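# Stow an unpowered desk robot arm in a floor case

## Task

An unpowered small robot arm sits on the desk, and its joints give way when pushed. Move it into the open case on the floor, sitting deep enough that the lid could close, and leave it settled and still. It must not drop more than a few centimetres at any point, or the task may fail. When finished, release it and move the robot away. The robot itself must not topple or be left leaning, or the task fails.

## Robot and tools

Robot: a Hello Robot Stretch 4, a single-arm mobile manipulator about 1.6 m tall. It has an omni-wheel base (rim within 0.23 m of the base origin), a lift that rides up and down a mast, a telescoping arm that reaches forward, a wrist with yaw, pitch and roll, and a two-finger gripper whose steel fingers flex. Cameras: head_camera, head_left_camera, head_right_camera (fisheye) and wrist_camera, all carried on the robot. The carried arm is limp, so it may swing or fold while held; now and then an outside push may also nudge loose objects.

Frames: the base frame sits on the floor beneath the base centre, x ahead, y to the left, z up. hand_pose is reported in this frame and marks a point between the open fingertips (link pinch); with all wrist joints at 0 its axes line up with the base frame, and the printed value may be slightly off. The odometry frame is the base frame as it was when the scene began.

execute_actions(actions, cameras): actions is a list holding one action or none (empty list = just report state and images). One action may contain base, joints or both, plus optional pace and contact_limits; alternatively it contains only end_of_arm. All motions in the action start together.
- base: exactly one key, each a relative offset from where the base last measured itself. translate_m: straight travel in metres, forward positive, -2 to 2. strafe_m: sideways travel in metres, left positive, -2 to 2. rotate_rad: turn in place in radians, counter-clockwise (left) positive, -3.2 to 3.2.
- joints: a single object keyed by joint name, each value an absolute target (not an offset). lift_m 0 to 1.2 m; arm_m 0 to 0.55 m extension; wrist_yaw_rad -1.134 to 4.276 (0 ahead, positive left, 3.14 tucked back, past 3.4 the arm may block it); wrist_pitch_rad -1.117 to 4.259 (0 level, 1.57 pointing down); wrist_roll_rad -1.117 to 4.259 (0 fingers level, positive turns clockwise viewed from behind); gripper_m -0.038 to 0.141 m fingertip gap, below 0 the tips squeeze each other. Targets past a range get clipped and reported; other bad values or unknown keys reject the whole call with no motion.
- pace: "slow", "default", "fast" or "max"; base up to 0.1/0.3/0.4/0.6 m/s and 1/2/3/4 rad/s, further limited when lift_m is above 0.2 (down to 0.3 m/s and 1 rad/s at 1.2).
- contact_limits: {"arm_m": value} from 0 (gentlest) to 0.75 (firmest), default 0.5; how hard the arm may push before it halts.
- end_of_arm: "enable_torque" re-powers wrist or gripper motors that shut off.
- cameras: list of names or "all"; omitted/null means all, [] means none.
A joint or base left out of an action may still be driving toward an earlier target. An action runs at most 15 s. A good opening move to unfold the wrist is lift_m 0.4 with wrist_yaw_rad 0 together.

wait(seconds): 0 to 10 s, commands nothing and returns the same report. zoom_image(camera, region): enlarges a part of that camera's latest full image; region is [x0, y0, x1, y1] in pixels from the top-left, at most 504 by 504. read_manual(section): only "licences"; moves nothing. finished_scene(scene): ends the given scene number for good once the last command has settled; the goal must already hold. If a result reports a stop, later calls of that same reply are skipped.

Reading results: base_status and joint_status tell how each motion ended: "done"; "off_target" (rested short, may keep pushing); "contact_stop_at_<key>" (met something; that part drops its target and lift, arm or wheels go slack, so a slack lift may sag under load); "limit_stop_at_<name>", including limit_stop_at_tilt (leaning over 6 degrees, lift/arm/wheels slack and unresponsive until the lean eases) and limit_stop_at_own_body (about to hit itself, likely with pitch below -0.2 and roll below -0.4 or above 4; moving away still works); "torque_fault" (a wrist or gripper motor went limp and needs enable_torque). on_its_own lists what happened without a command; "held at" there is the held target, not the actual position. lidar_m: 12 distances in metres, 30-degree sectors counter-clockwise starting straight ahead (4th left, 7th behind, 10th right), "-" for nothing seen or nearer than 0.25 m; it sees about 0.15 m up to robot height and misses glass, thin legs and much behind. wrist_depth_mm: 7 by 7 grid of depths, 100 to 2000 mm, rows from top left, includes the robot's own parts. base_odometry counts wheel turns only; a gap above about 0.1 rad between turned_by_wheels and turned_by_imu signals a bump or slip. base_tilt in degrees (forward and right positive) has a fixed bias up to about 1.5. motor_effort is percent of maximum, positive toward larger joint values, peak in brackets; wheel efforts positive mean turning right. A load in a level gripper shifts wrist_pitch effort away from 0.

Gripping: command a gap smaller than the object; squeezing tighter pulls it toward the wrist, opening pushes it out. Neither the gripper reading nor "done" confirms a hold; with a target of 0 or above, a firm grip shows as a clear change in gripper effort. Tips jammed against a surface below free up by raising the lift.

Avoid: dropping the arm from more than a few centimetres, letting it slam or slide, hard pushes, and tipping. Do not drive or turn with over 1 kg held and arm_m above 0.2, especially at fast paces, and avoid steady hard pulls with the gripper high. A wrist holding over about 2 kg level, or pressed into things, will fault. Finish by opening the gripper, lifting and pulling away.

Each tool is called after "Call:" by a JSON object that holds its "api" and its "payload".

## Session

Call:
{"api": "execute_actions", "payload": {"actions": []}}

Scene clock: 0.00 s.
base_odometry: x=+0.000 y=+0.000 heading=+0.000 (m, m, rad; odometry frame)
turned_by_wheels: +0.000 (rad since the last result)
turned_by_imu: +0.000 (rad since the last result)
base_tilt: forward=+0.2 right=+0.9 (deg)
lidar_m: 1.83 1.52 2.59 2.51 2.17 2.17 1.54 1.32 1.36 1.75 1.55 1.53
base_status: not commanded
joint_positions: lift_m=+0.260 arm_m=+0.001 wrist_yaw_rad=+3.135 wrist_pitch_rad=+0.020 wrist_roll_rad=-0.018 gripper_m=+0.057
joint_status: not commanded
motor_effort: lift_m=+19 arm_m=-1 wrist_yaw_rad=+0 wrist_pitch_rad=-4 wrist_roll_rad=+1 gripper_m=-5 wheel_0=+0 wheel_1=+0 wheel_2=+1 (%)
hand_pose: x=-0.1162 y=+0.0893 z=+0.4322 quat_wxyz=(+0.003, -0.010, -0.009, +1.000) (m; base frame)
wrist_depth_mm: - 143 - - - - 1921 / - 118 144 - - - 1863 / - 116 144 - - - 1863 / - 133 180 - - - 1863 / 207 - - - - - 1863 / 225 1921 203 1808 193 1661 1576 / 221 1160 1182 123 1205 1060 1138
pictures: head_camera, head_left_camera, head_right_camera, wrist_camera
Images, in order (width x height): head_camera 420x560, head_left_camera 420x672, head_right_camera 420x672, wrist_camera 616x392.

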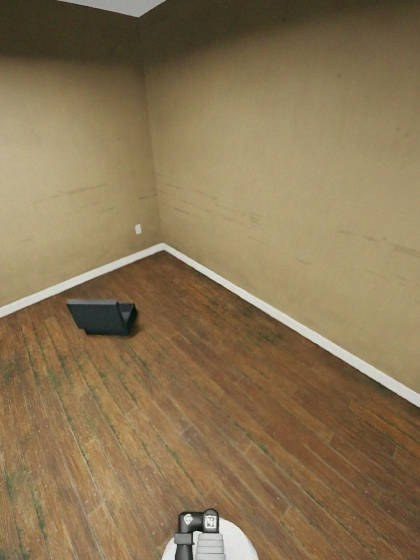

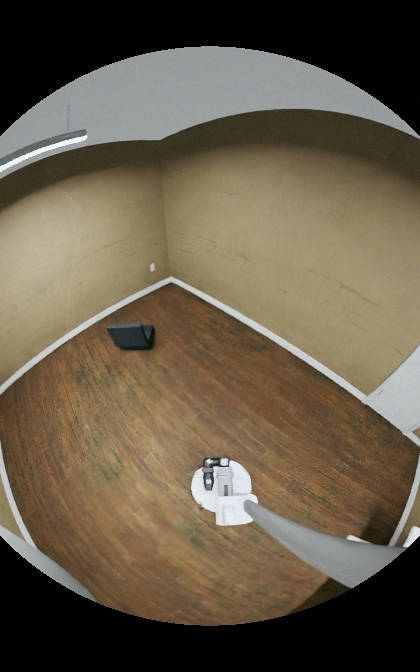

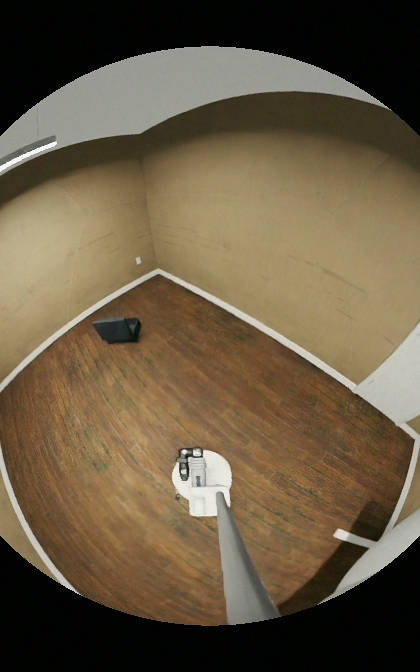

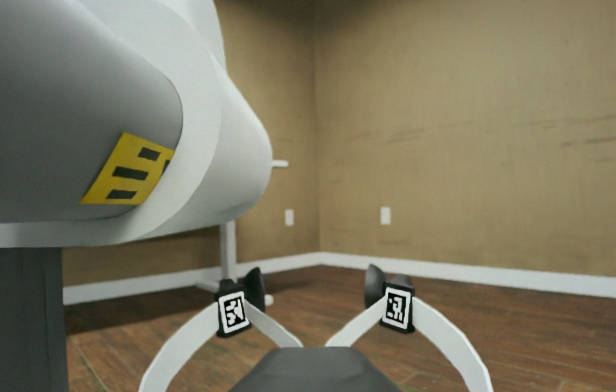

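Call:
{"api": "execute_actions", "payload": {"actions": [{"base":{"rotate_rad":-2.45},"joints":{"lift_m":1.05,"wrist_yaw_rad":0,"wrist_pitch_rad":0.6,"gripper_m":0.08},"pace":"fast"}], "cameras": ["head_camera"]}}

Call:
{"api": "execute_actions", "payload": {"actions": [{"base":{"translate_m":1.0},"joints":{"lift_m":1.1,"wrist_pitch_rad":1.2,"arm_m":0.15},"pace":"fast"}], "cameras": ["head_camera","wrist_camera"]}}

Scene clock: 7.33 s.
base_odometry: x=+0.000 y=+0.000 heading=-2.450 (m, m, rad; odometry frame)
turned_by_wheels: -2.450 (rad since the last result)
turned_by_imu: -2.411 (rad since the last result)
base_tilt: forward=+0.2 right=+1.0 (deg)
lidar_m: 1.29 1.39 1.62 1.52 1.59 2.10 1.49 2.67 2.30 2.15 2.26 1.40
base_status: done
joint_positions: lift_m=+1.050 arm_m=+0.001 wrist_yaw_rad=+0.000 wrist_pitch_rad=+0.602 wrist_roll_rad=-0.018 gripper_m=+0.080
joint_status: all done
motor_effort: lift_m=+22(23) arm_m=-1(1) wrist_yaw_rad=+0(5) wrist_pitch_rad=-4(8) wrist_roll_rad=+0(0) gripper_m=-6(4) wheel_0=+3(12) wheel_1=+1(11) wheel_2=+0(10) (%)
hand_pose: x=+0.4095 y=-0.0874 z=+1.0646 quat_wxyz=(+0.955, -0.009, +0.296, +0.003) (m; base frame)
wrist_depth_mm: 1808 1808 1808 1756 1863 1808 1808 / 1921 1921 1921 1863 1863 1863 1983 / - - 1397 1366 1366 1430 1430 / - - - - - - - / 1983 - 1921 1921 1921 1983 1863 / 1618 1618 198 1618 213 1537 1499 / 1464 1366 1366 123 1366 1308 1336
pictures: head_camera
Images, in order (width x height): head_camera 420x560.

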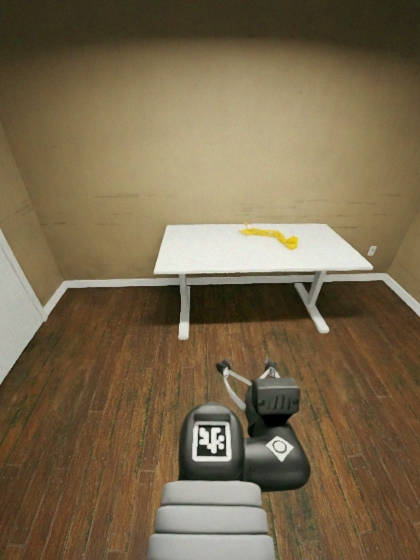

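Scene clock: 11.70 s.
base_odometry: x=-0.770 y=-0.638 heading=-2.449 (m, m, rad; odometry frame)
turned_by_wheels: +0.001 (rad since the last result)
turned_by_imu: -0.001 (rad since the last result)
base_tilt: forward=+0.2 right=+0.9 (deg)
lidar_m: 0.33 0.34 0.46 1.53 1.65 2.13 2.49 3.23 2.28 2.13 0.53 0.35
base_status: done
joint_positions: lift_m=+1.100 arm_m=+0.149 wrist_yaw_rad=+0.000 wrist_pitch_rad=+1.201 wrist_roll_rad=-0.018 gripper_m=+0.080
joint_status: all done
motor_effort: lift_m=+22(22) arm_m=+7(9) wrist_yaw_rad=-1(1) wrist_pitch_rad=-1(0) wrist_roll_rad=+0(0) gripper_m=-4(5) wheel_0=+5(8) wheel_1=+4(7) wheel_2=-1(12) (%)
hand_pose: x=+0.4241 y=-0.0874 z=+1.0090 quat_wxyz=(+0.825, -0.008, +0.565, +0.005) (m; base frame)
wrist_depth_mm: 866 741 715 707 683 634 691 / 715 676 661 654 654 640 634 / 634 621 621 603 603 603 597 / 580 574 580 574 569 559 554 / 549 549 539 539 535 521 521 / 512 512 198 504 214 496 492 / 484 480 477 123 477 466 788
pictures: head_camera, wrist_camera
Images, in order (width x height): head_camera 420x560, wrist_camera 616x392.

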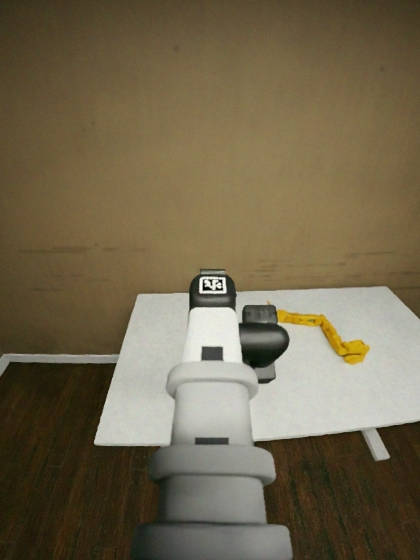

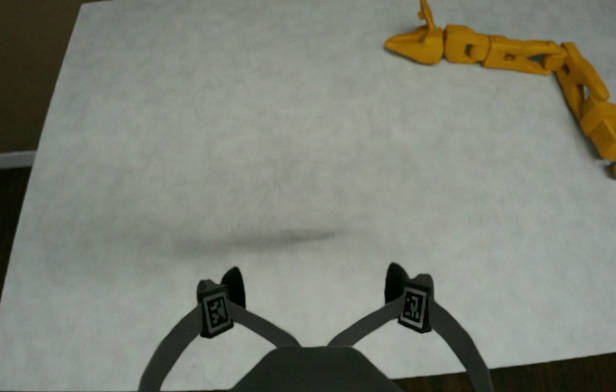

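Call:
{"api": "execute_actions", "payload": {"actions": [{"base":{"strafe_m":-0.46},"joints":{"lift_m":1.0,"wrist_pitch_rad":1.57,"arm_m":0.42,"wrist_roll_rad":-0.42},"pace":"fast"}], "cameras": []}}

Call:
{"api": "execute_actions", "payload": {"actions": [{"base":{"translate_m":0.14},"joints":{"lift_m":0.97},"pace":"fast"}], "cameras": ["head_right_camera","wrist_camera"]}}

Scene clock: 20.20 s.
base_odometry: x=-1.063 y=-0.284 heading=-2.449 (m, m, rad; odometry frame)
turned_by_wheels: +0.000 (rad since the last result)
turned_by_imu: -0.001 (rad since the last result)
base_tilt: forward=+0.2 right=+1.0 (deg)
lidar_m: 0.35 0.37 0.52 2.00 2.12 2.61 2.66 2.55 1.77 1.65 0.54 0.37
base_status: done
joint_positions: lift_m=+1.000 arm_m=+0.419 wrist_yaw_rad=+0.000 wrist_pitch_rad=+1.570 wrist_roll_rad=-0.420 gripper_m=+0.080
joint_status: all done
motor_effort: lift_m=+16(22) arm_m=+6(7) wrist_yaw_rad=-1(1) wrist_pitch_rad=+3(10) wrist_roll_rad=+0(2) gripper_m=-4(4) wheel_0=+1(13) wheel_1=+0(12) wheel_2=+0(1) (%)
hand_pose: x=+0.5900 y=-0.0874 z=+0.8900 quat_wxyz=(+0.692, -0.147, +0.691, +0.147) (m; base frame)
wrist_depth_mm: 407 407 404 402 399 402 402 / 407 404 402 399 399 402 397 / 402 402 399 399 399 397 397 / 402 402 399 394 329 392 392 / 399 397 397 394 319 392 389 / 397 394 198 392 214 387 389 / 394 389 392 123 387 387 384
pictures: none
No camera images: the call's "cameras" was empty. Leave "cameras" out to get every camera's image.

Scene clock: 21.83 s.
base_odometry: x=-1.171 y=-0.374 heading=-2.448 (m, m, rad; odometry frame)
turned_by_wheels: +0.001 (rad since the last result)
turned_by_imu: +0.000 (rad since the last result)
base_tilt: forward=+0.2 right=+0.9 (deg)
lidar_m: 0.25 0.25 0.32 0.75 2.11 2.72 2.77 2.50 1.77 1.66 0.35 0.25
base_status: done
joint_positions: lift_m=+0.970 arm_m=+0.419 wrist_yaw_rad=+0.000 wrist_pitch_rad=+1.570 wrist_roll_rad=-0.420 gripper_m=+0.080
joint_status: all done
motor_effort: lift_m=+16(15) arm_m=+6(6) wrist_yaw_rad=-1(2) wrist_pitch_rad=+1(2) wrist_roll_rad=+0(1) gripper_m=-3(4) wheel_0=+3(7) wheel_1=+2(8) wheel_2=+2(11) (%)
hand_pose: x=+0.5900 y=-0.0874 z=+0.8600 quat_wxyz=(+0.692, -0.147, +0.691, +0.147) (m; base frame)
wrist_depth_mm: 377 332 324 370 373 370 368 / 377 375 368 345 368 366 364 / 375 370 370 368 366 364 366 / 373 373 368 366 366 364 362 / 370 366 366 364 366 362 362 / 366 366 199 300 214 359 359 / 366 364 362 123 290 359 357
pictures: head_right_camera, wrist_camera
Images, in order (width x height): head_right_camera 420x672, wrist_camera 616x392.

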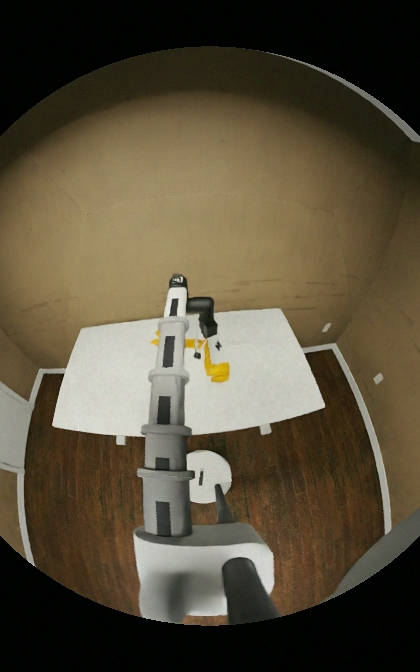

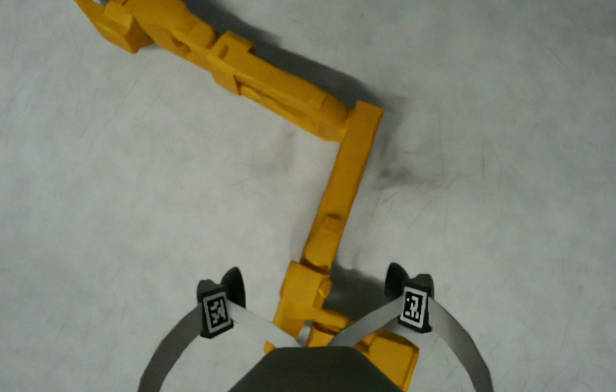

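Call:
{"api": "execute_actions", "payload": {"actions": [{"joints":{"lift_m":0.94,"arm_m":0.447,"wrist_roll_rad":-0.09,"gripper_m":0.07}}], "cameras": []}}

Call:
{"api": "execute_actions", "payload": {"actions": [{"joints":{"lift_m":0.88}}], "cameras": ["wrist_camera"]}}

Call:
{"api": "execute_actions", "payload": {"actions": [{"joints":{"gripper_m":-0.035}}], "cameras": ["wrist_camera"]}}

Call:
{"api": "execute_actions", "payload": {"actions": [{"joints":{"lift_m":0.93},"pace":"slow"}], "cameras": ["head_right_camera","wrist_camera"]}}

Scene clock: 28.57 s.
base_odometry: x=-1.171 y=-0.374 heading=-2.448 (m, m, rad; odometry frame)
turned_by_wheels: +0.000 (rad since the last result)
turned_by_imu: +0.000 (rad since the last result)
base_tilt: forward=+0.2 right=+1.0 (deg)
lidar_m: 0.25 0.25 0.32 0.76 2.10 2.72 2.79 2.51 1.73 1.67 0.36 0.25
base_status: not commanded
joint_positions: lift_m=+0.940 arm_m=+0.446 wrist_yaw_rad=+0.000 wrist_pitch_rad=+1.570 wrist_roll_rad=-0.090 gripper_m=+0.070
joint_status: all done
motor_effort: lift_m=+15(15) arm_m=+7(7) wrist_yaw_rad=-1(1) wrist_pitch_rad=+2(2) wrist_roll_rad=+2(7) gripper_m=-5(2) wheel_0=+3(4) wheel_1=+2(2) wheel_2=+2(2) (%)
hand_pose: x=+0.6170 y=-0.0874 z=+0.8300 quat_wxyz=(+0.707, -0.032, +0.706, +0.032) (m; base frame)
wrist_depth_mm: 349 345 345 343 340 340 340 / 282 343 343 342 340 336 336 / 329 340 285 289 338 336 336 / 342 342 340 336 334 332 330 / 338 338 338 334 330 330 330 / 334 334 200 264 193 329 327 / 336 336 330 123 274 327 322
pictures: none
No camera images: the call's "cameras" was empty. Leave "cameras" out to get every camera's image.

Scene clock: 29.73 s.
base_odometry: x=-1.171 y=-0.374 heading=-2.448 (m, m, rad; odometry frame)
turned_by_wheels: +0.000 (rad since the last result)
turned_by_imu: +0.000 (rad since the last result)
base_tilt: forward=+0.3 right=+0.9 (deg)
lidar_m: 0.25 0.25 0.31 0.78 2.09 2.70 2.75 2.59 1.77 1.66 0.33 0.25
base_status: not commanded
joint_positions: lift_m=+0.880 arm_m=+0.446 wrist_yaw_rad=+0.000 wrist_pitch_rad=+1.570 wrist_roll_rad=-0.090 gripper_m=+0.070
joint_status: all done
motor_effort: lift_m=+15(12) arm_m=+7(6) wrist_yaw_rad=-1(1) wrist_pitch_rad=+2(2) wrist_roll_rad=+2(2) gripper_m=-5(4) wheel_0=+4(3) wheel_1=+2(2) wheel_2=+2(2) (%)
hand_pose: x=+0.6170 y=-0.0874 z=+0.7700 quat_wxyz=(+0.707, -0.032, +0.706, +0.032) (m; base frame)
wrist_depth_mm: 286 285 282 281 281 278 277 / 225 224 281 279 276 277 274 / 282 279 256 225 277 274 273 / 279 278 277 274 276 273 272 / 278 276 274 273 273 272 270 / 277 276 200 200 193 270 270 / 274 274 272 123 270 267 266
pictures: wrist_camera
Images, in order (width x height): wrist_camera 616x392.

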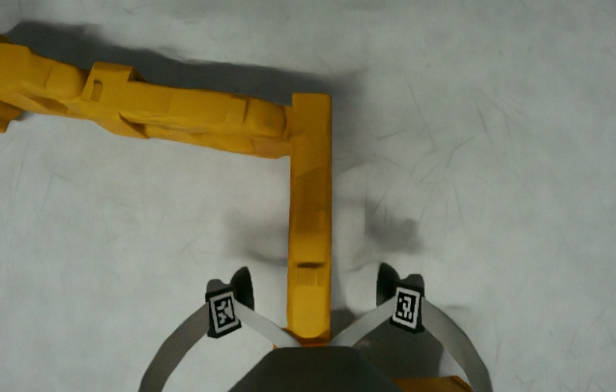

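Scene clock: 31.47 s.
base_odometry: x=-1.171 y=-0.374 heading=-2.448 (m, m, rad; odometry frame)
turned_by_wheels: +0.000 (rad since the last result)
turned_by_imu: +0.000 (rad since the last result)
base_tilt: forward=+0.2 right=+0.9 (deg)
lidar_m: 0.25 0.25 0.32 0.76 2.11 2.69 2.75 2.53 1.78 1.64 0.37 0.25
base_status: not commanded
joint_positions: lift_m=+0.880 arm_m=+0.446 wrist_yaw_rad=+0.000 wrist_pitch_rad=+1.570 wrist_roll_rad=-0.090 gripper_m=-0.034
joint_status: all done
motor_effort: lift_m=+16(16) arm_m=+6(7) wrist_yaw_rad=+0(1) wrist_pitch_rad=+2(1) wrist_roll_rad=+1(2) gripper_m=-30(27) wheel_0=+3(3) wheel_1=+2(2) wheel_2=+2(2) (%)
hand_pose: x=+0.6170 y=-0.0874 z=+0.7699 quat_wxyz=(+0.707, -0.032, +0.706, +0.032) (m; base frame)
wrist_depth_mm: 285 282 281 279 277 277 274 / 221 219 279 278 276 274 273 / 281 278 250 214 274 272 272 / 279 277 274 272 273 271 271 / 276 276 273 193 270 270 266 / 276 274 185 187 181 268 267 / 273 271 270 129 268 265 266
pictures: wrist_camera
Images, in order (width x height): wrist_camera 616x392.

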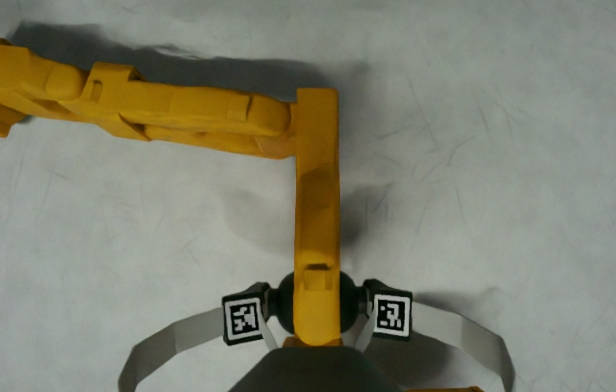

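Scene clock: 32.77 s.
base_odometry: x=-1.171 y=-0.374 heading=-2.448 (m, m, rad; odometry frame)
turned_by_wheels: +0.000 (rad since the last result)
turned_by_imu: +0.000 (rad since the last result)
base_tilt: forward=+0.2 right=+0.9 (deg)
lidar_m: 0.25 0.25 0.32 0.78 2.11 2.72 2.77 2.54 1.78 1.65 0.37 0.25
base_status: not commanded
joint_positions: lift_m=+0.930 arm_m=+0.446 wrist_yaw_rad=+0.000 wrist_pitch_rad=+1.570 wrist_roll_rad=-0.090 gripper_m=-0.034
joint_status: all done
motor_effort: lift_m=+24(25) arm_m=+7(7) wrist_yaw_rad=-1(0) wrist_pitch_rad=+0(1) wrist_roll_rad=+1(1) gripper_m=-28(29) wheel_0=+3(3) wheel_1=+2(2) wheel_2=+2(2) (%)
hand_pose: x=+0.6169 y=-0.0874 z=+0.8192 quat_wxyz=(+0.707, -0.032, +0.706, +0.032) (m; base frame)
wrist_depth_mm: 334 332 330 329 327 325 325 / 260 330 330 330 327 325 324 / 290 271 245 238 324 322 320 / 329 325 325 277 322 320 320 / 329 325 322 203 319 320 317 / 324 324 184 190 181 315 315 / 324 320 319 129 319 314 314
pictures: head_right_camera, wrist_camera
Images, in order (width x height): head_right_camera 420x672, wrist_camera 616x392.

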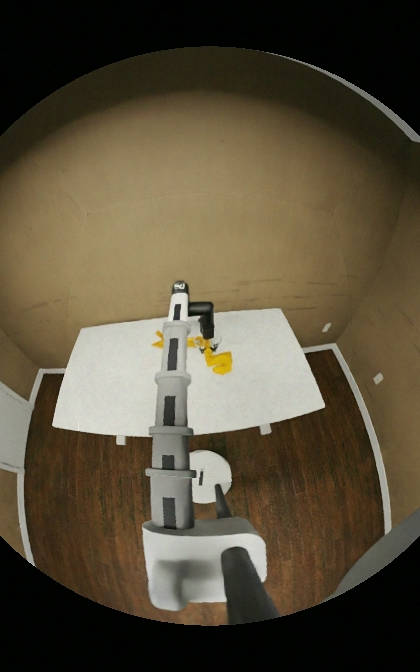

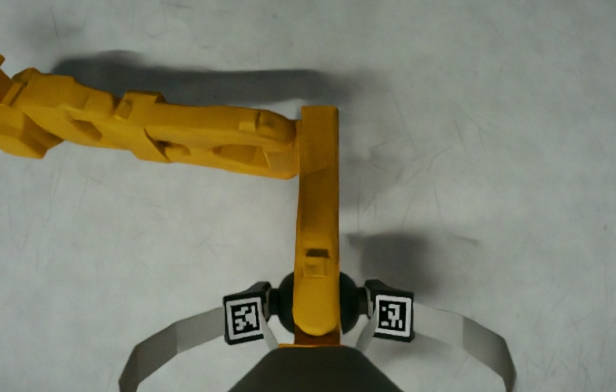

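Call:
{"api": "execute_actions", "payload": {"actions": [{"base":{"translate_m":0.08},"joints":{"lift_m":0.885,"arm_m":0.5},"pace":"slow"}], "cameras": []}}

Call:
{"api": "execute_actions", "payload": {"actions": [{"joints":{"wrist_roll_rad":0.6},"pace":"slow"}], "cameras": ["head_left_camera","wrist_camera"]}}

Scene clock: 41.17 s.
base_odometry: x=-1.232 y=-0.425 heading=-2.448 (m, m, rad; odometry frame)
turned_by_wheels: +0.001 (rad since the last result)
turned_by_imu: +0.001 (rad since the last result)
base_tilt: forward=+0.2 right=+0.9 (deg)
lidar_m: 0.25 0.25 0.25 0.54 2.11 2.81 2.83 2.54 1.75 1.64 0.25 0.25
base_status: done
joint_positions: lift_m=+0.885 arm_m=+0.499 wrist_yaw_rad=+0.001 wrist_pitch_rad=+1.571 wrist_roll_rad=-0.091 gripper_m=-0.034
joint_status: all done
motor_effort: lift_m=+16(24) arm_m=+7(4) wrist_yaw_rad=-3(2) wrist_pitch_rad=-1(1) wrist_roll_rad=+3(3) gripper_m=-26(28) wheel_0=+7(10) wheel_1=+4(7) wheel_2=-3(8) (%)
hand_pose: x=+0.6697 y=-0.0874 z=+0.7749 quat_wxyz=(+0.706, -0.032, +0.706, +0.032) (m; base frame)
wrist_depth_mm: 290 287 285 283 283 282 281 / 289 286 285 282 281 281 279 / 235 224 222 229 279 278 277 / 285 282 281 213 279 277 276 / 283 279 279 206 277 276 274 / 282 279 184 189 182 273 273 / 278 276 277 147 273 271 271
pictures: none
No camera images: the call's "cameras" was empty. Leave "cameras" out to get every camera's image.

Scene clock: 42.30 s.
base_odometry: x=-1.232 y=-0.425 heading=-2.448 (m, m, rad; odometry frame)
turned_by_wheels: +0.000 (rad since the last result)
turned_by_imu: +0.000 (rad since the last result)
base_tilt: forward=+0.3 right=+0.9 (deg)
lidar_m: 0.25 0.25 0.25 0.54 2.11 2.79 2.84 2.53 1.76 1.65 0.25 0.25
base_status: not commanded
joint_positions: lift_m=+0.885 arm_m=+0.499 wrist_yaw_rad=+0.001 wrist_pitch_rad=+1.570 wrist_roll_rad=+0.598 gripper_m=-0.034
joint_status: all done
motor_effort: lift_m=+16(16) arm_m=+7(7) wrist_yaw_rad=-4(3) wrist_pitch_rad=+2(2) wrist_roll_rad=+8(9) gripper_m=-28(27) wheel_0=+7(7) wheel_1=+4(5) wheel_2=-3(3) (%)
hand_pose: x=+0.6700 y=-0.0874 z=+0.7749 quat_wxyz=(+0.676, +0.208, +0.676, -0.208) (m; base frame)
wrist_depth_mm: 300 290 285 283 281 279 278 / 307 287 285 281 281 278 277 / 229 228 224 230 279 276 274 / 286 283 282 214 279 276 273 / 285 283 281 206 274 273 271 / 282 279 185 189 183 272 271 / 281 277 277 123 272 213 271
pictures: head_left_camera, wrist_camera
Images, in order (width x height): head_left_camera 420x672, wrist_camera 616x392.

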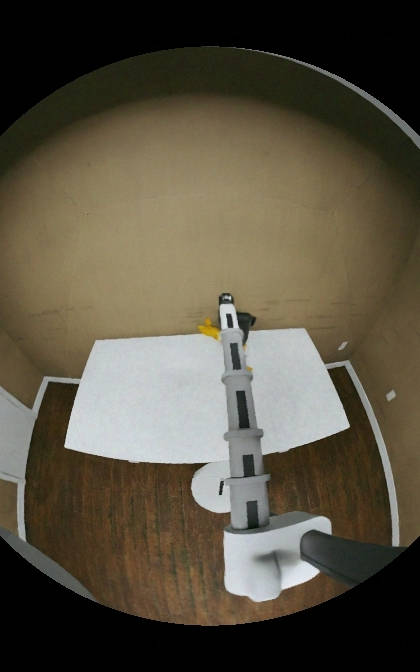

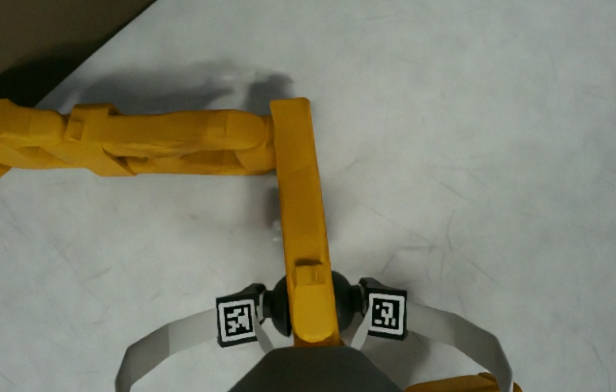

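Call:
{"api": "execute_actions", "payload": {"actions": [{"base":{"translate_m":0.04},"joints":{"arm_m":0.55},"pace":"slow"}], "cameras": ["wrist_camera"]}}

Call:
{"api": "execute_actions", "payload": {"actions": [{"joints":{"wrist_roll_rad":1.2},"pace":"slow"}], "cameras": ["head_left_camera","wrist_camera"]}}

Scene clock: 47.07 s.
base_odometry: x=-1.263 y=-0.450 heading=-2.447 (m, m, rad; odometry frame)
turned_by_wheels: +0.000 (rad since the last result)
turned_by_imu: +0.000 (rad since the last result)
base_tilt: forward=+0.2 right=+0.8 (deg)
lidar_m: 0.25 0.25 0.25 0.41 2.08 2.79 2.85 2.51 1.75 0.62 0.25 0.25
base_status: done
joint_positions: lift_m=+0.885 arm_m=+0.549 wrist_yaw_rad=+0.000 wrist_pitch_rad=+1.574 wrist_roll_rad=+0.599 gripper_m=-0.034
joint_status: all done
motor_effort: lift_m=+17(17) arm_m=+8(7) wrist_yaw_rad=+0(4) wrist_pitch_rad=-10(10) wrist_roll_rad=+3(7) gripper_m=-29(28) wheel_0=+5(7) wheel_1=+5(5) wheel_2=-4(10) (%)
hand_pose: x=+0.7186 y=-0.0874 z=+0.7749 quat_wxyz=(+0.674, +0.208, +0.677, -0.209) (m; base frame)
wrist_depth_mm: 195 236 303 282 281 278 277 / 224 282 282 281 279 278 277 / 270 307 223 223 277 276 276 / 224 224 278 212 277 273 273 / 252 281 278 199 276 274 273 / 281 279 186 194 182 272 272 / 279 278 276 134 273 268 271
pictures: wrist_camera
Images, in order (width x height): wrist_camera 616x392.

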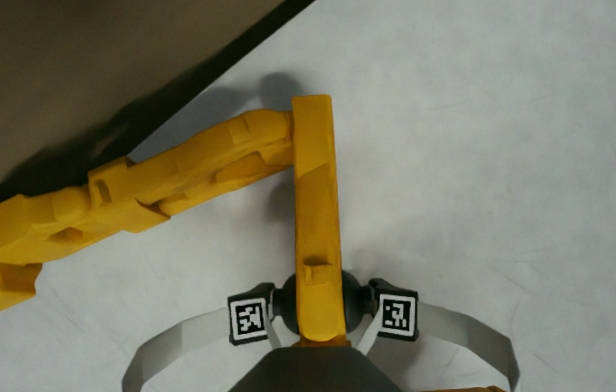

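Scene clock: 48.13 s.
base_odometry: x=-1.263 y=-0.450 heading=-2.447 (m, m, rad; odometry frame)
turned_by_wheels: +0.000 (rad since the last result)
turned_by_imu: +0.000 (rad since the last result)
base_tilt: forward=+0.3 right=+0.9 (deg)
lidar_m: 0.25 0.25 0.25 0.39 2.09 2.76 2.87 2.53 1.76 0.63 0.25 0.25
base_status: not commanded
joint_positions: lift_m=+0.885 arm_m=+0.549 wrist_yaw_rad=+0.001 wrist_pitch_rad=+1.573 wrist_roll_rad=+1.198 gripper_m=-0.034
joint_status: all done
motor_effort: lift_m=+17(17) arm_m=+7(7) wrist_yaw_rad=-3(5) wrist_pitch_rad=-8(9) wrist_roll_rad=+6(13) gripper_m=-29(30) wheel_0=+5(5) wheel_1=+5(5) wheel_2=-4(5) (%)
hand_pose: x=+0.7190 y=-0.0874 z=+0.7748 quat_wxyz=(+0.583, +0.398, +0.585, -0.399) (m; base frame)
wrist_depth_mm: 224 293 283 283 278 278 276 / 236 294 282 279 278 277 274 / 253 286 220 224 277 274 274 / 268 282 231 277 276 273 272 / 283 210 278 196 274 273 272 / 196 243 183 190 181 271 270 / 209 277 277 130 273 268 270
pictures: head_left_camera, wrist_camera
Images, in order (width x height): head_left_camera 420x672, wrist_camera 616x392.

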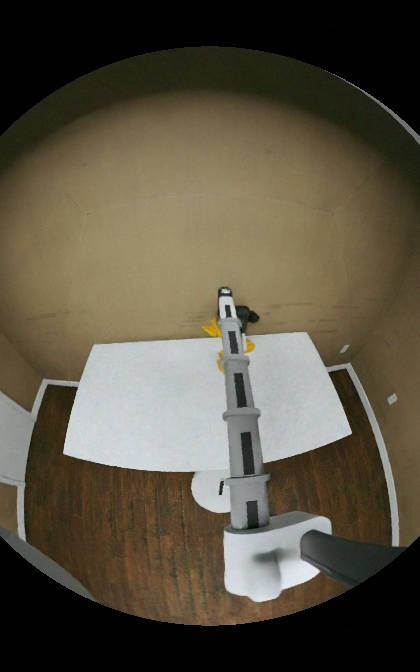

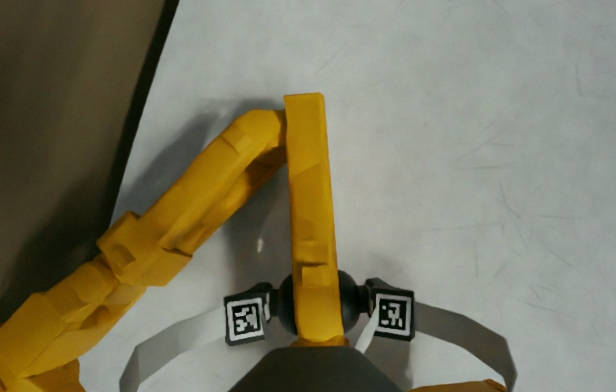

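Call:
{"api": "execute_actions", "payload": {"actions": [{"joints":{"wrist_roll_rad":1.3},"pace":"slow"}], "cameras": []}}

Call:
{"api": "execute_actions", "payload": {"actions": [{"joints":{"arm_m":0.35,"lift_m":0.93},"pace":"slow"}]}}

Scene clock: 51.87 s.
base_odometry: x=-1.263 y=-0.450 heading=-2.447 (m, m, rad; odometry frame)
turned_by_wheels: +0.000 (rad since the last result)
turned_by_imu: +0.000 (rad since the last result)
base_tilt: forward=+0.3 right=+0.9 (deg)
lidar_m: 0.25 0.25 0.25 0.38 2.08 2.80 2.86 2.47 1.77 0.60 0.25 0.25
base_status: not commanded
joint_positions: lift_m=+0.885 arm_m=+0.549 wrist_yaw_rad=+0.001 wrist_pitch_rad=+1.573 wrist_roll_rad=+1.298 gripper_m=-0.034
joint_status: all done
motor_effort: lift_m=+17(17) arm_m=+7(7) wrist_yaw_rad=-3(4) wrist_pitch_rad=-6(8) wrist_roll_rad=+6(7) gripper_m=-31(27) wheel_0=+5(5) wheel_1=+5(5) wheel_2=-4(3) (%)
hand_pose: x=+0.7190 y=-0.0874 z=+0.7748 quat_wxyz=(+0.563, +0.427, +0.564, -0.428) (m; base frame)
wrist_depth_mm: 238 291 283 281 279 277 277 / 247 290 282 279 279 276 276 / 260 282 224 224 276 276 274 / 272 282 221 259 276 272 273 / 282 210 279 196 274 273 272 / 198 232 185 190 181 270 270 / 190 252 276 130 271 271 268
pictures: none
No camera images: the call's "cameras" was empty. Leave "cameras" out to get every camera's image.

Scene clock: 55.13 s.
base_odometry: x=-1.263 y=-0.450 heading=-2.447 (m, m, rad; odometry frame)
turned_by_wheels: +0.000 (rad since the last result)
turned_by_imu: +0.000 (rad since the last result)
base_tilt: forward=+0.2 right=+0.9 (deg)
lidar_m: 0.25 0.25 0.25 0.42 2.07 2.80 2.87 2.51 1.76 0.62 0.25 0.25
base_status: not commanded
joint_positions: lift_m=+0.929 arm_m=+0.351 wrist_yaw_rad=+0.000 wrist_pitch_rad=+1.571 wrist_roll_rad=+1.300 gripper_m=-0.034
joint_status: all done
motor_effort: lift_m=+25(26) arm_m=-7(9) wrist_yaw_rad=-1(3) wrist_pitch_rad=-2(7) wrist_roll_rad=+1(6) gripper_m=-29(30) wheel_0=+5(5) wheel_1=+5(5) wheel_2=-4(4) (%)
hand_pose: x=+0.5219 y=-0.0874 z=+0.8192 quat_wxyz=(+0.563, +0.428, +0.563, -0.428) (m; base frame)
wrist_depth_mm: 334 332 330 329 324 322 320 / 332 330 329 327 322 320 320 / 332 329 262 220 324 319 319 / 329 329 218 211 322 320 317 / 329 209 324 196 322 317 315 / 195 245 183 189 181 314 315 / 203 322 320 129 317 314 314
pictures: head_camera, head_left_camera, head_right_camera, wrist_camera
Images, in order (width x height): head_camera 420x560, head_left_camera 420x672, head_right_camera 420x672, wrist_camera 616x392.

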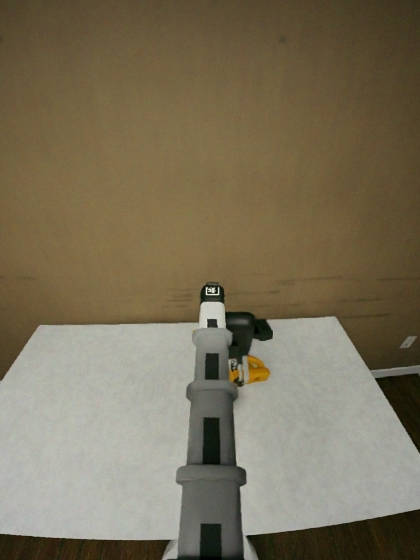

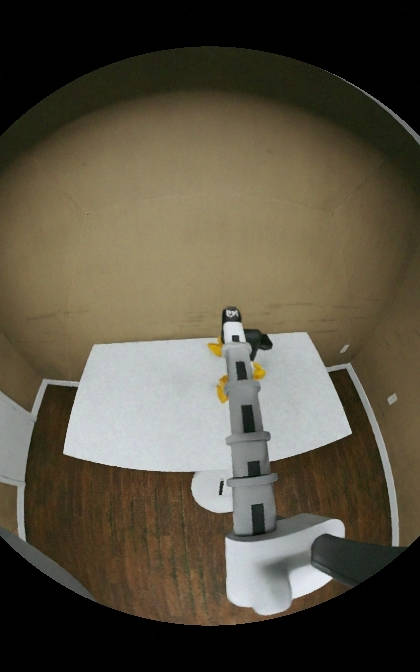

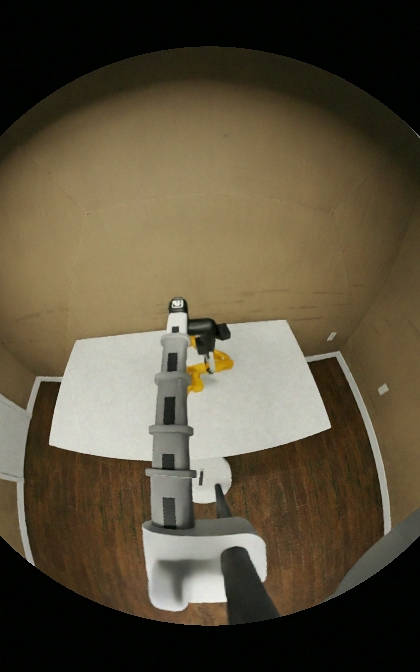

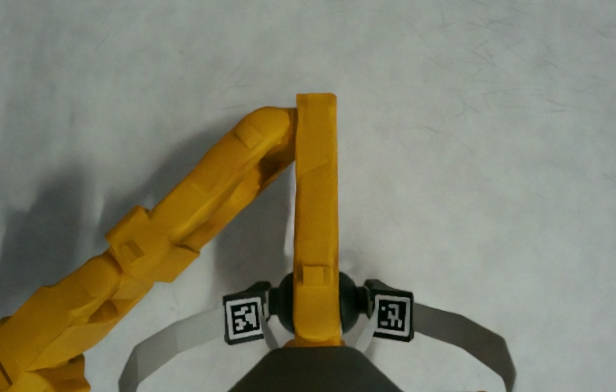

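Call:
{"api": "execute_actions", "payload": {"actions": [{"base":{"translate_m":-1.1},"joints":{"arm_m":0.2,"lift_m":0.95}}], "cameras": []}}

Call:
{"api": "execute_actions", "payload": {"actions": [{"base":{"rotate_rad":-2.34},"joints":{"lift_m":0.68,"wrist_roll_rad":1.5},"pace":"slow"}], "cameras": ["head_right_camera"]}}

Call:
{"api": "execute_actions", "payload": {"actions": [{"base":{"strafe_m":-1.9}}]}}

Scene clock: 65.47 s.
base_odometry: x=-0.417 y=+0.253 heading=-2.448 (m, m, rad; odometry frame)
turned_by_wheels: +0.000 (rad since the last result)
turned_by_imu: +0.002 (rad since the last result)
base_tilt: forward=+0.3 right=+0.9 (deg)
lidar_m: 0.25 1.23 2.10 2.00 2.05 1.79 1.93 2.62 1.80 1.71 1.77 0.41
base_status: done
joint_positions: lift_m=+0.950 arm_m=+0.201 wrist_yaw_rad=+0.000 wrist_pitch_rad=+1.572 wrist_roll_rad=+1.300 gripper_m=-0.034
joint_status: all done
motor_effort: lift_m=+24(26) arm_m=-6(7) wrist_yaw_rad=+0(0) wrist_pitch_rad=-5(4) wrist_roll_rad=+2(1) gripper_m=-29(30) wheel_0=-4(10) wheel_1=-2(8) wheel_2=+1(12) (%)
hand_pose: x=+0.3718 y=-0.0874 z=+0.8393 quat_wxyz=(+0.563, +0.428, +0.563, -0.428) (m; base frame)
wrist_depth_mm: 1118 1118 1098 1078 1098 1098 1060 / 1118 1098 1118 1118 1078 1078 1060 / 1118 1098 259 220 1078 1060 1042 / 1098 1118 218 210 1078 1060 1060 / 1098 210 1078 196 878 842 1060 / 195 245 183 189 181 831 960 / 204 1078 1060 129 842 842 1060
pictures: none
No camera images: the call's "cameras" was empty. Leave "cameras" out to get every camera's image.

Scene clock: 69.10 s.
base_odometry: x=-0.417 y=+0.253 heading=+1.496 (m, m, rad; odometry frame)
turned_by_wheels: -2.339 (rad since the last result)
turned_by_imu: -2.303 (rad since the last result)
base_tilt: forward=+0.2 right=+0.9 (deg)
lidar_m: 0.26 1.71 1.72 1.43 1.19 1.20 1.37 2.00 2.02 2.34 1.81 0.40
base_status: done
joint_positions: lift_m=+0.680 arm_m=+0.201 wrist_yaw_rad=+0.000 wrist_pitch_rad=+1.571 wrist_roll_rad=+1.500 gripper_m=-0.034
joint_status: all done
motor_effort: lift_m=+17(24) arm_m=-7(6) wrist_yaw_rad=+0(1) wrist_pitch_rad=-4(2) wrist_roll_rad=+1(5) gripper_m=-29(31) wheel_0=+5(10) wheel_1=+4(7) wheel_2=+3(7) (%)
hand_pose: x=+0.3719 y=-0.0874 z=+0.5698 quat_wxyz=(+0.517, +0.482, +0.518, -0.482) (m; base frame)
wrist_depth_mm: 831 831 820 809 809 809 798 / 831 820 820 788 798 809 788 / 820 820 831 221 809 798 788 / 831 820 218 258 798 609 574 / 820 210 809 196 788 569 574 / 196 246 183 189 181 569 569 / 204 809 809 129 788 574 564
pictures: head_right_camera
Images, in order (width x height): head_right_camera 420x672.

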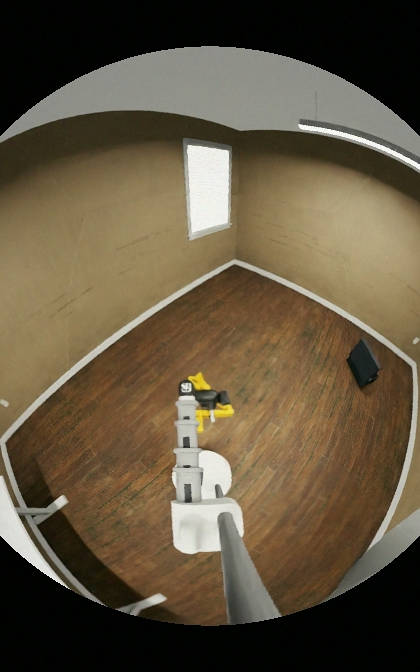

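Scene clock: 76.77 s.
base_odometry: x=+1.478 y=+0.112 heading=+1.496 (m, m, rad; odometry frame)
turned_by_wheels: +0.000 (rad since the last result)
turned_by_imu: -0.005 (rad since the last result)
base_tilt: forward=+0.2 right=+0.9 (deg)
lidar_m: 0.25 0.52 3.06 2.97 2.59 1.39 0.77 0.66 0.67 0.78 1.35 0.39
base_status: done
joint_positions: lift_m=+0.680 arm_m=+0.201 wrist_yaw_rad=+0.000 wrist_pitch_rad=+1.571 wrist_roll_rad=+1.500 gripper_m=-0.034
joint_status: not commanded
motor_effort: lift_m=+18(18) arm_m=-6(6) wrist_yaw_rad=+0(0) wrist_pitch_rad=-4(4) wrist_roll_rad=+1(1) gripper_m=-28(29) wheel_0=+3(14) wheel_1=-1(10) wheel_2=+0(2) (%)
hand_pose: x=+0.3719 y=-0.0874 z=+0.5697 quat_wxyz=(+0.517, +0.482, +0.518, -0.482) (m; base frame)
wrist_depth_mm: 842 820 820 809 809 809 798 / 831 831 820 809 798 798 798 / 842 831 260 219 798 798 798 / 788 778 219 257 798 609 574 / 741 211 778 196 798 574 569 / 195 245 183 189 181 569 569 / 203 591 647 129 778 564 564
pictures: head_camera, head_left_camera, head_right_camera, wrist_camera
Images, in order (width x height): head_camera 420x560, head_left_camera 420x672, head_right_camera 420x672, wrist_camera 616x392.

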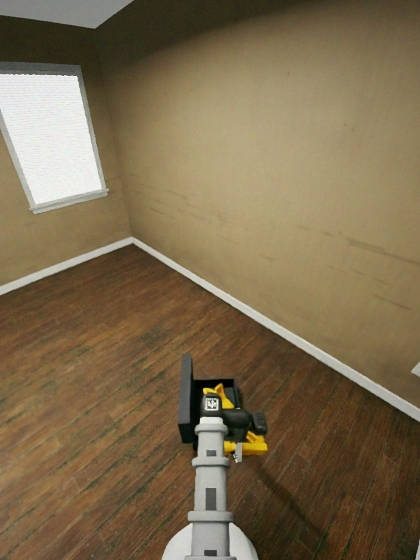

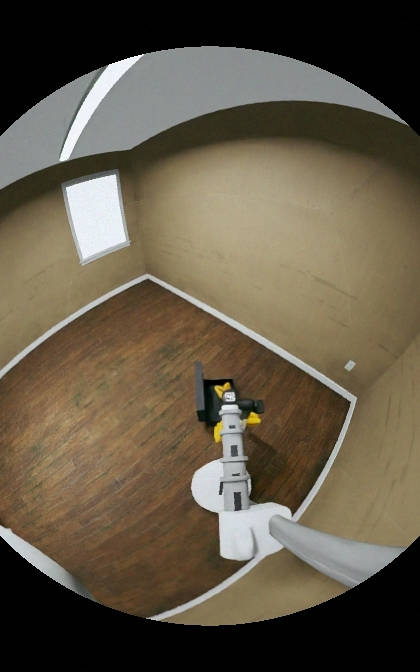

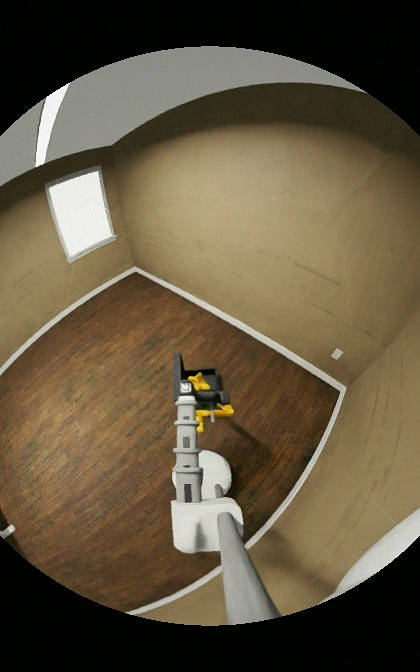

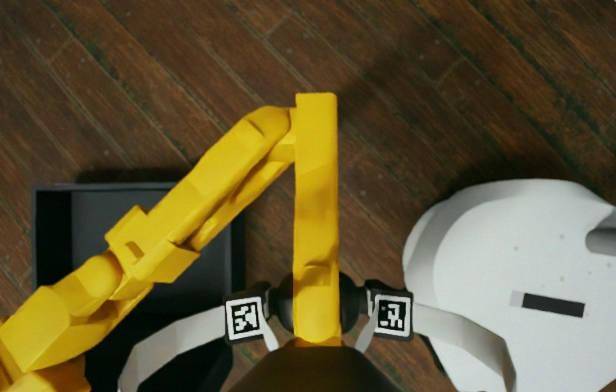

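Call:
{"api": "execute_actions", "payload": {"actions": [{"base":{"strafe_m":0.045},"joints":{"arm_m":0.49,"lift_m":0.6}}], "cameras": ["wrist_camera"]}}

Call:
{"api": "execute_actions", "payload": {"actions": [{"joints":{"lift_m":0.35},"pace":"slow"}]}}

Call:
{"api": "zoom_image", "payload": {"camera": "head_left_camera", "region": [180,350,280,440]}}

Call:
{"api": "zoom_image", "payload": {"camera": "head_right_camera", "region": [160,340,260,430]}}

Scene clock: 83.37 s.
base_odometry: x=+1.433 y=+0.115 heading=+1.496 (m, m, rad; odometry frame)
turned_by_wheels: +0.000 (rad since the last result)
turned_by_imu: +0.000 (rad since the last result)
base_tilt: forward=+0.2 right=+0.8 (deg)
lidar_m: 0.48 2.86 2.99 2.92 2.56 1.46 0.82 0.67 0.68 0.82 1.40 0.53
base_status: done
joint_positions: lift_m=+0.600 arm_m=+0.489 wrist_yaw_rad=+0.000 wrist_pitch_rad=+1.571 wrist_roll_rad=+1.500 gripper_m=-0.034
joint_status: all done
motor_effort: lift_m=+18(22) arm_m=+7(8) wrist_yaw_rad=-1(1) wrist_pitch_rad=+0(4) wrist_roll_rad=+1(1) gripper_m=-30(29) wheel_0=-5(15) wheel_1=+3(10) wheel_2=+0(0) (%)
hand_pose: x=+0.6596 y=-0.0874 z=+0.4898 quat_wxyz=(+0.517, +0.482, +0.518, -0.482) (m; base frame)
wrist_depth_mm: 741 750 732 723 723 723 715 / 750 741 732 723 723 715 723 / 741 741 260 220 723 699 707 / 732 732 218 259 691 715 707 / 732 210 699 196 683 707 707 / 196 245 183 189 181 699 691 / 203 439 569 129 564 699 691
pictures: wrist_camera
Images, in order (width x height): wrist_camera 616x392.

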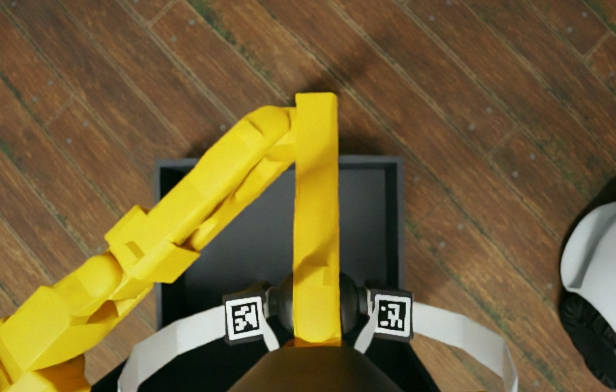

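Scene clock: 86.07 s.
base_odometry: x=+1.433 y=+0.115 heading=+1.496 (m, m, rad; odometry frame)
turned_by_wheels: +0.000 (rad since the last result)
turned_by_imu: +0.000 (rad since the last result)
base_tilt: forward=+0.2 right=+0.9 (deg)
lidar_m: 0.47 2.83 3.04 2.95 2.57 1.48 0.82 0.68 0.69 0.84 1.43 0.54
base_status: not commanded
joint_positions: lift_m=+0.350 arm_m=+0.489 wrist_yaw_rad=+0.000 wrist_pitch_rad=+1.571 wrist_roll_rad=+1.500 gripper_m=-0.034
joint_status: all done
motor_effort: lift_m=+17(20) arm_m=+7(7) wrist_yaw_rad=-2(0) wrist_pitch_rad=-2(2) wrist_roll_rad=+1(2) gripper_m=-29(30) wheel_0=-5(5) wheel_1=+3(3) wheel_2=+0(0) (%)
hand_pose: x=+0.6596 y=-0.0874 z=+0.2398 quat_wxyz=(+0.517, +0.482, +0.518, -0.482) (m; base frame)
wrist_depth_mm: 477 477 473 477 462 462 462 / 477 480 473 469 466 466 459 / 382 421 260 220 439 462 462 / 362 445 219 258 436 459 455 / 359 210 442 196 436 452 452 / 196 245 183 189 181 452 449 / 204 394 436 129 433 320 452
pictures: head_camera, head_left_camera, head_right_camera, wrist_camera
Images, in order (width x height): head_camera 420x560, head_left_camera 420x672, head_right_camera 420x672, wrist_camera 616x392.

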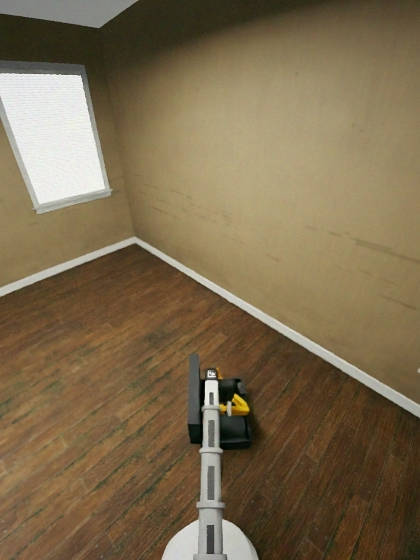

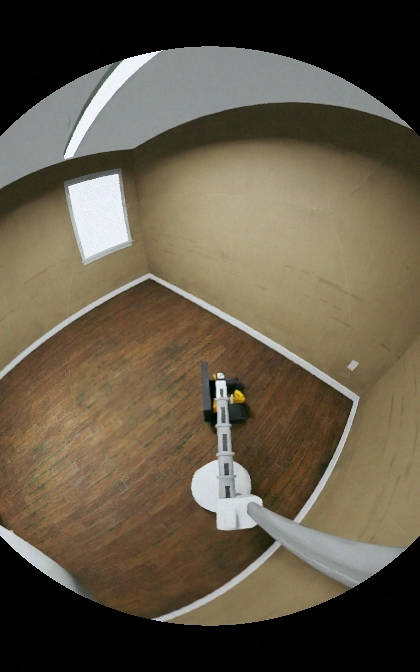

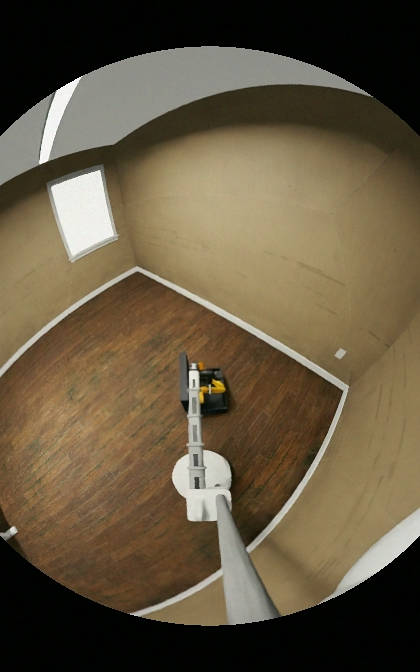

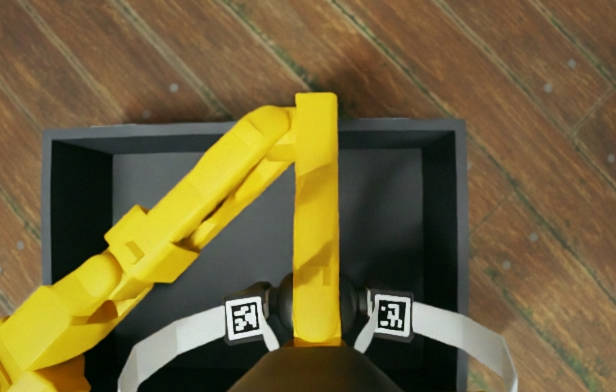

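Region (180, 350, 280, 440) of head_left_camera's 420x672 image, scaled by 5.040, with more detail than that image has; it fills the top 454 rows of this view, and the rest is white.

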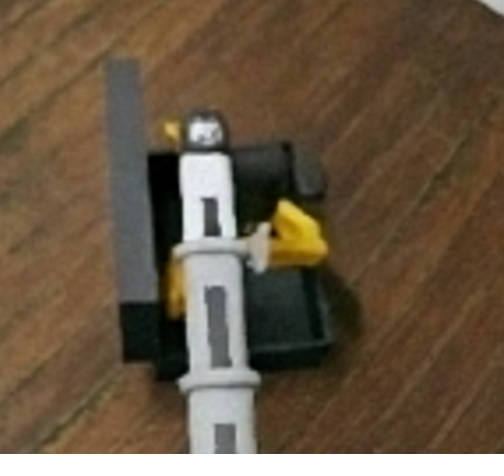

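Region (160, 340, 260, 430) of head_right_camera's 420x672 image, scaled by 5.040, with more detail than that image has; it fills the top 454 rows of this view, and the rest is white.

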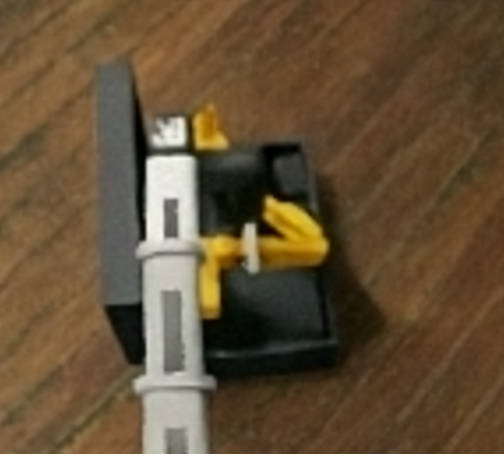

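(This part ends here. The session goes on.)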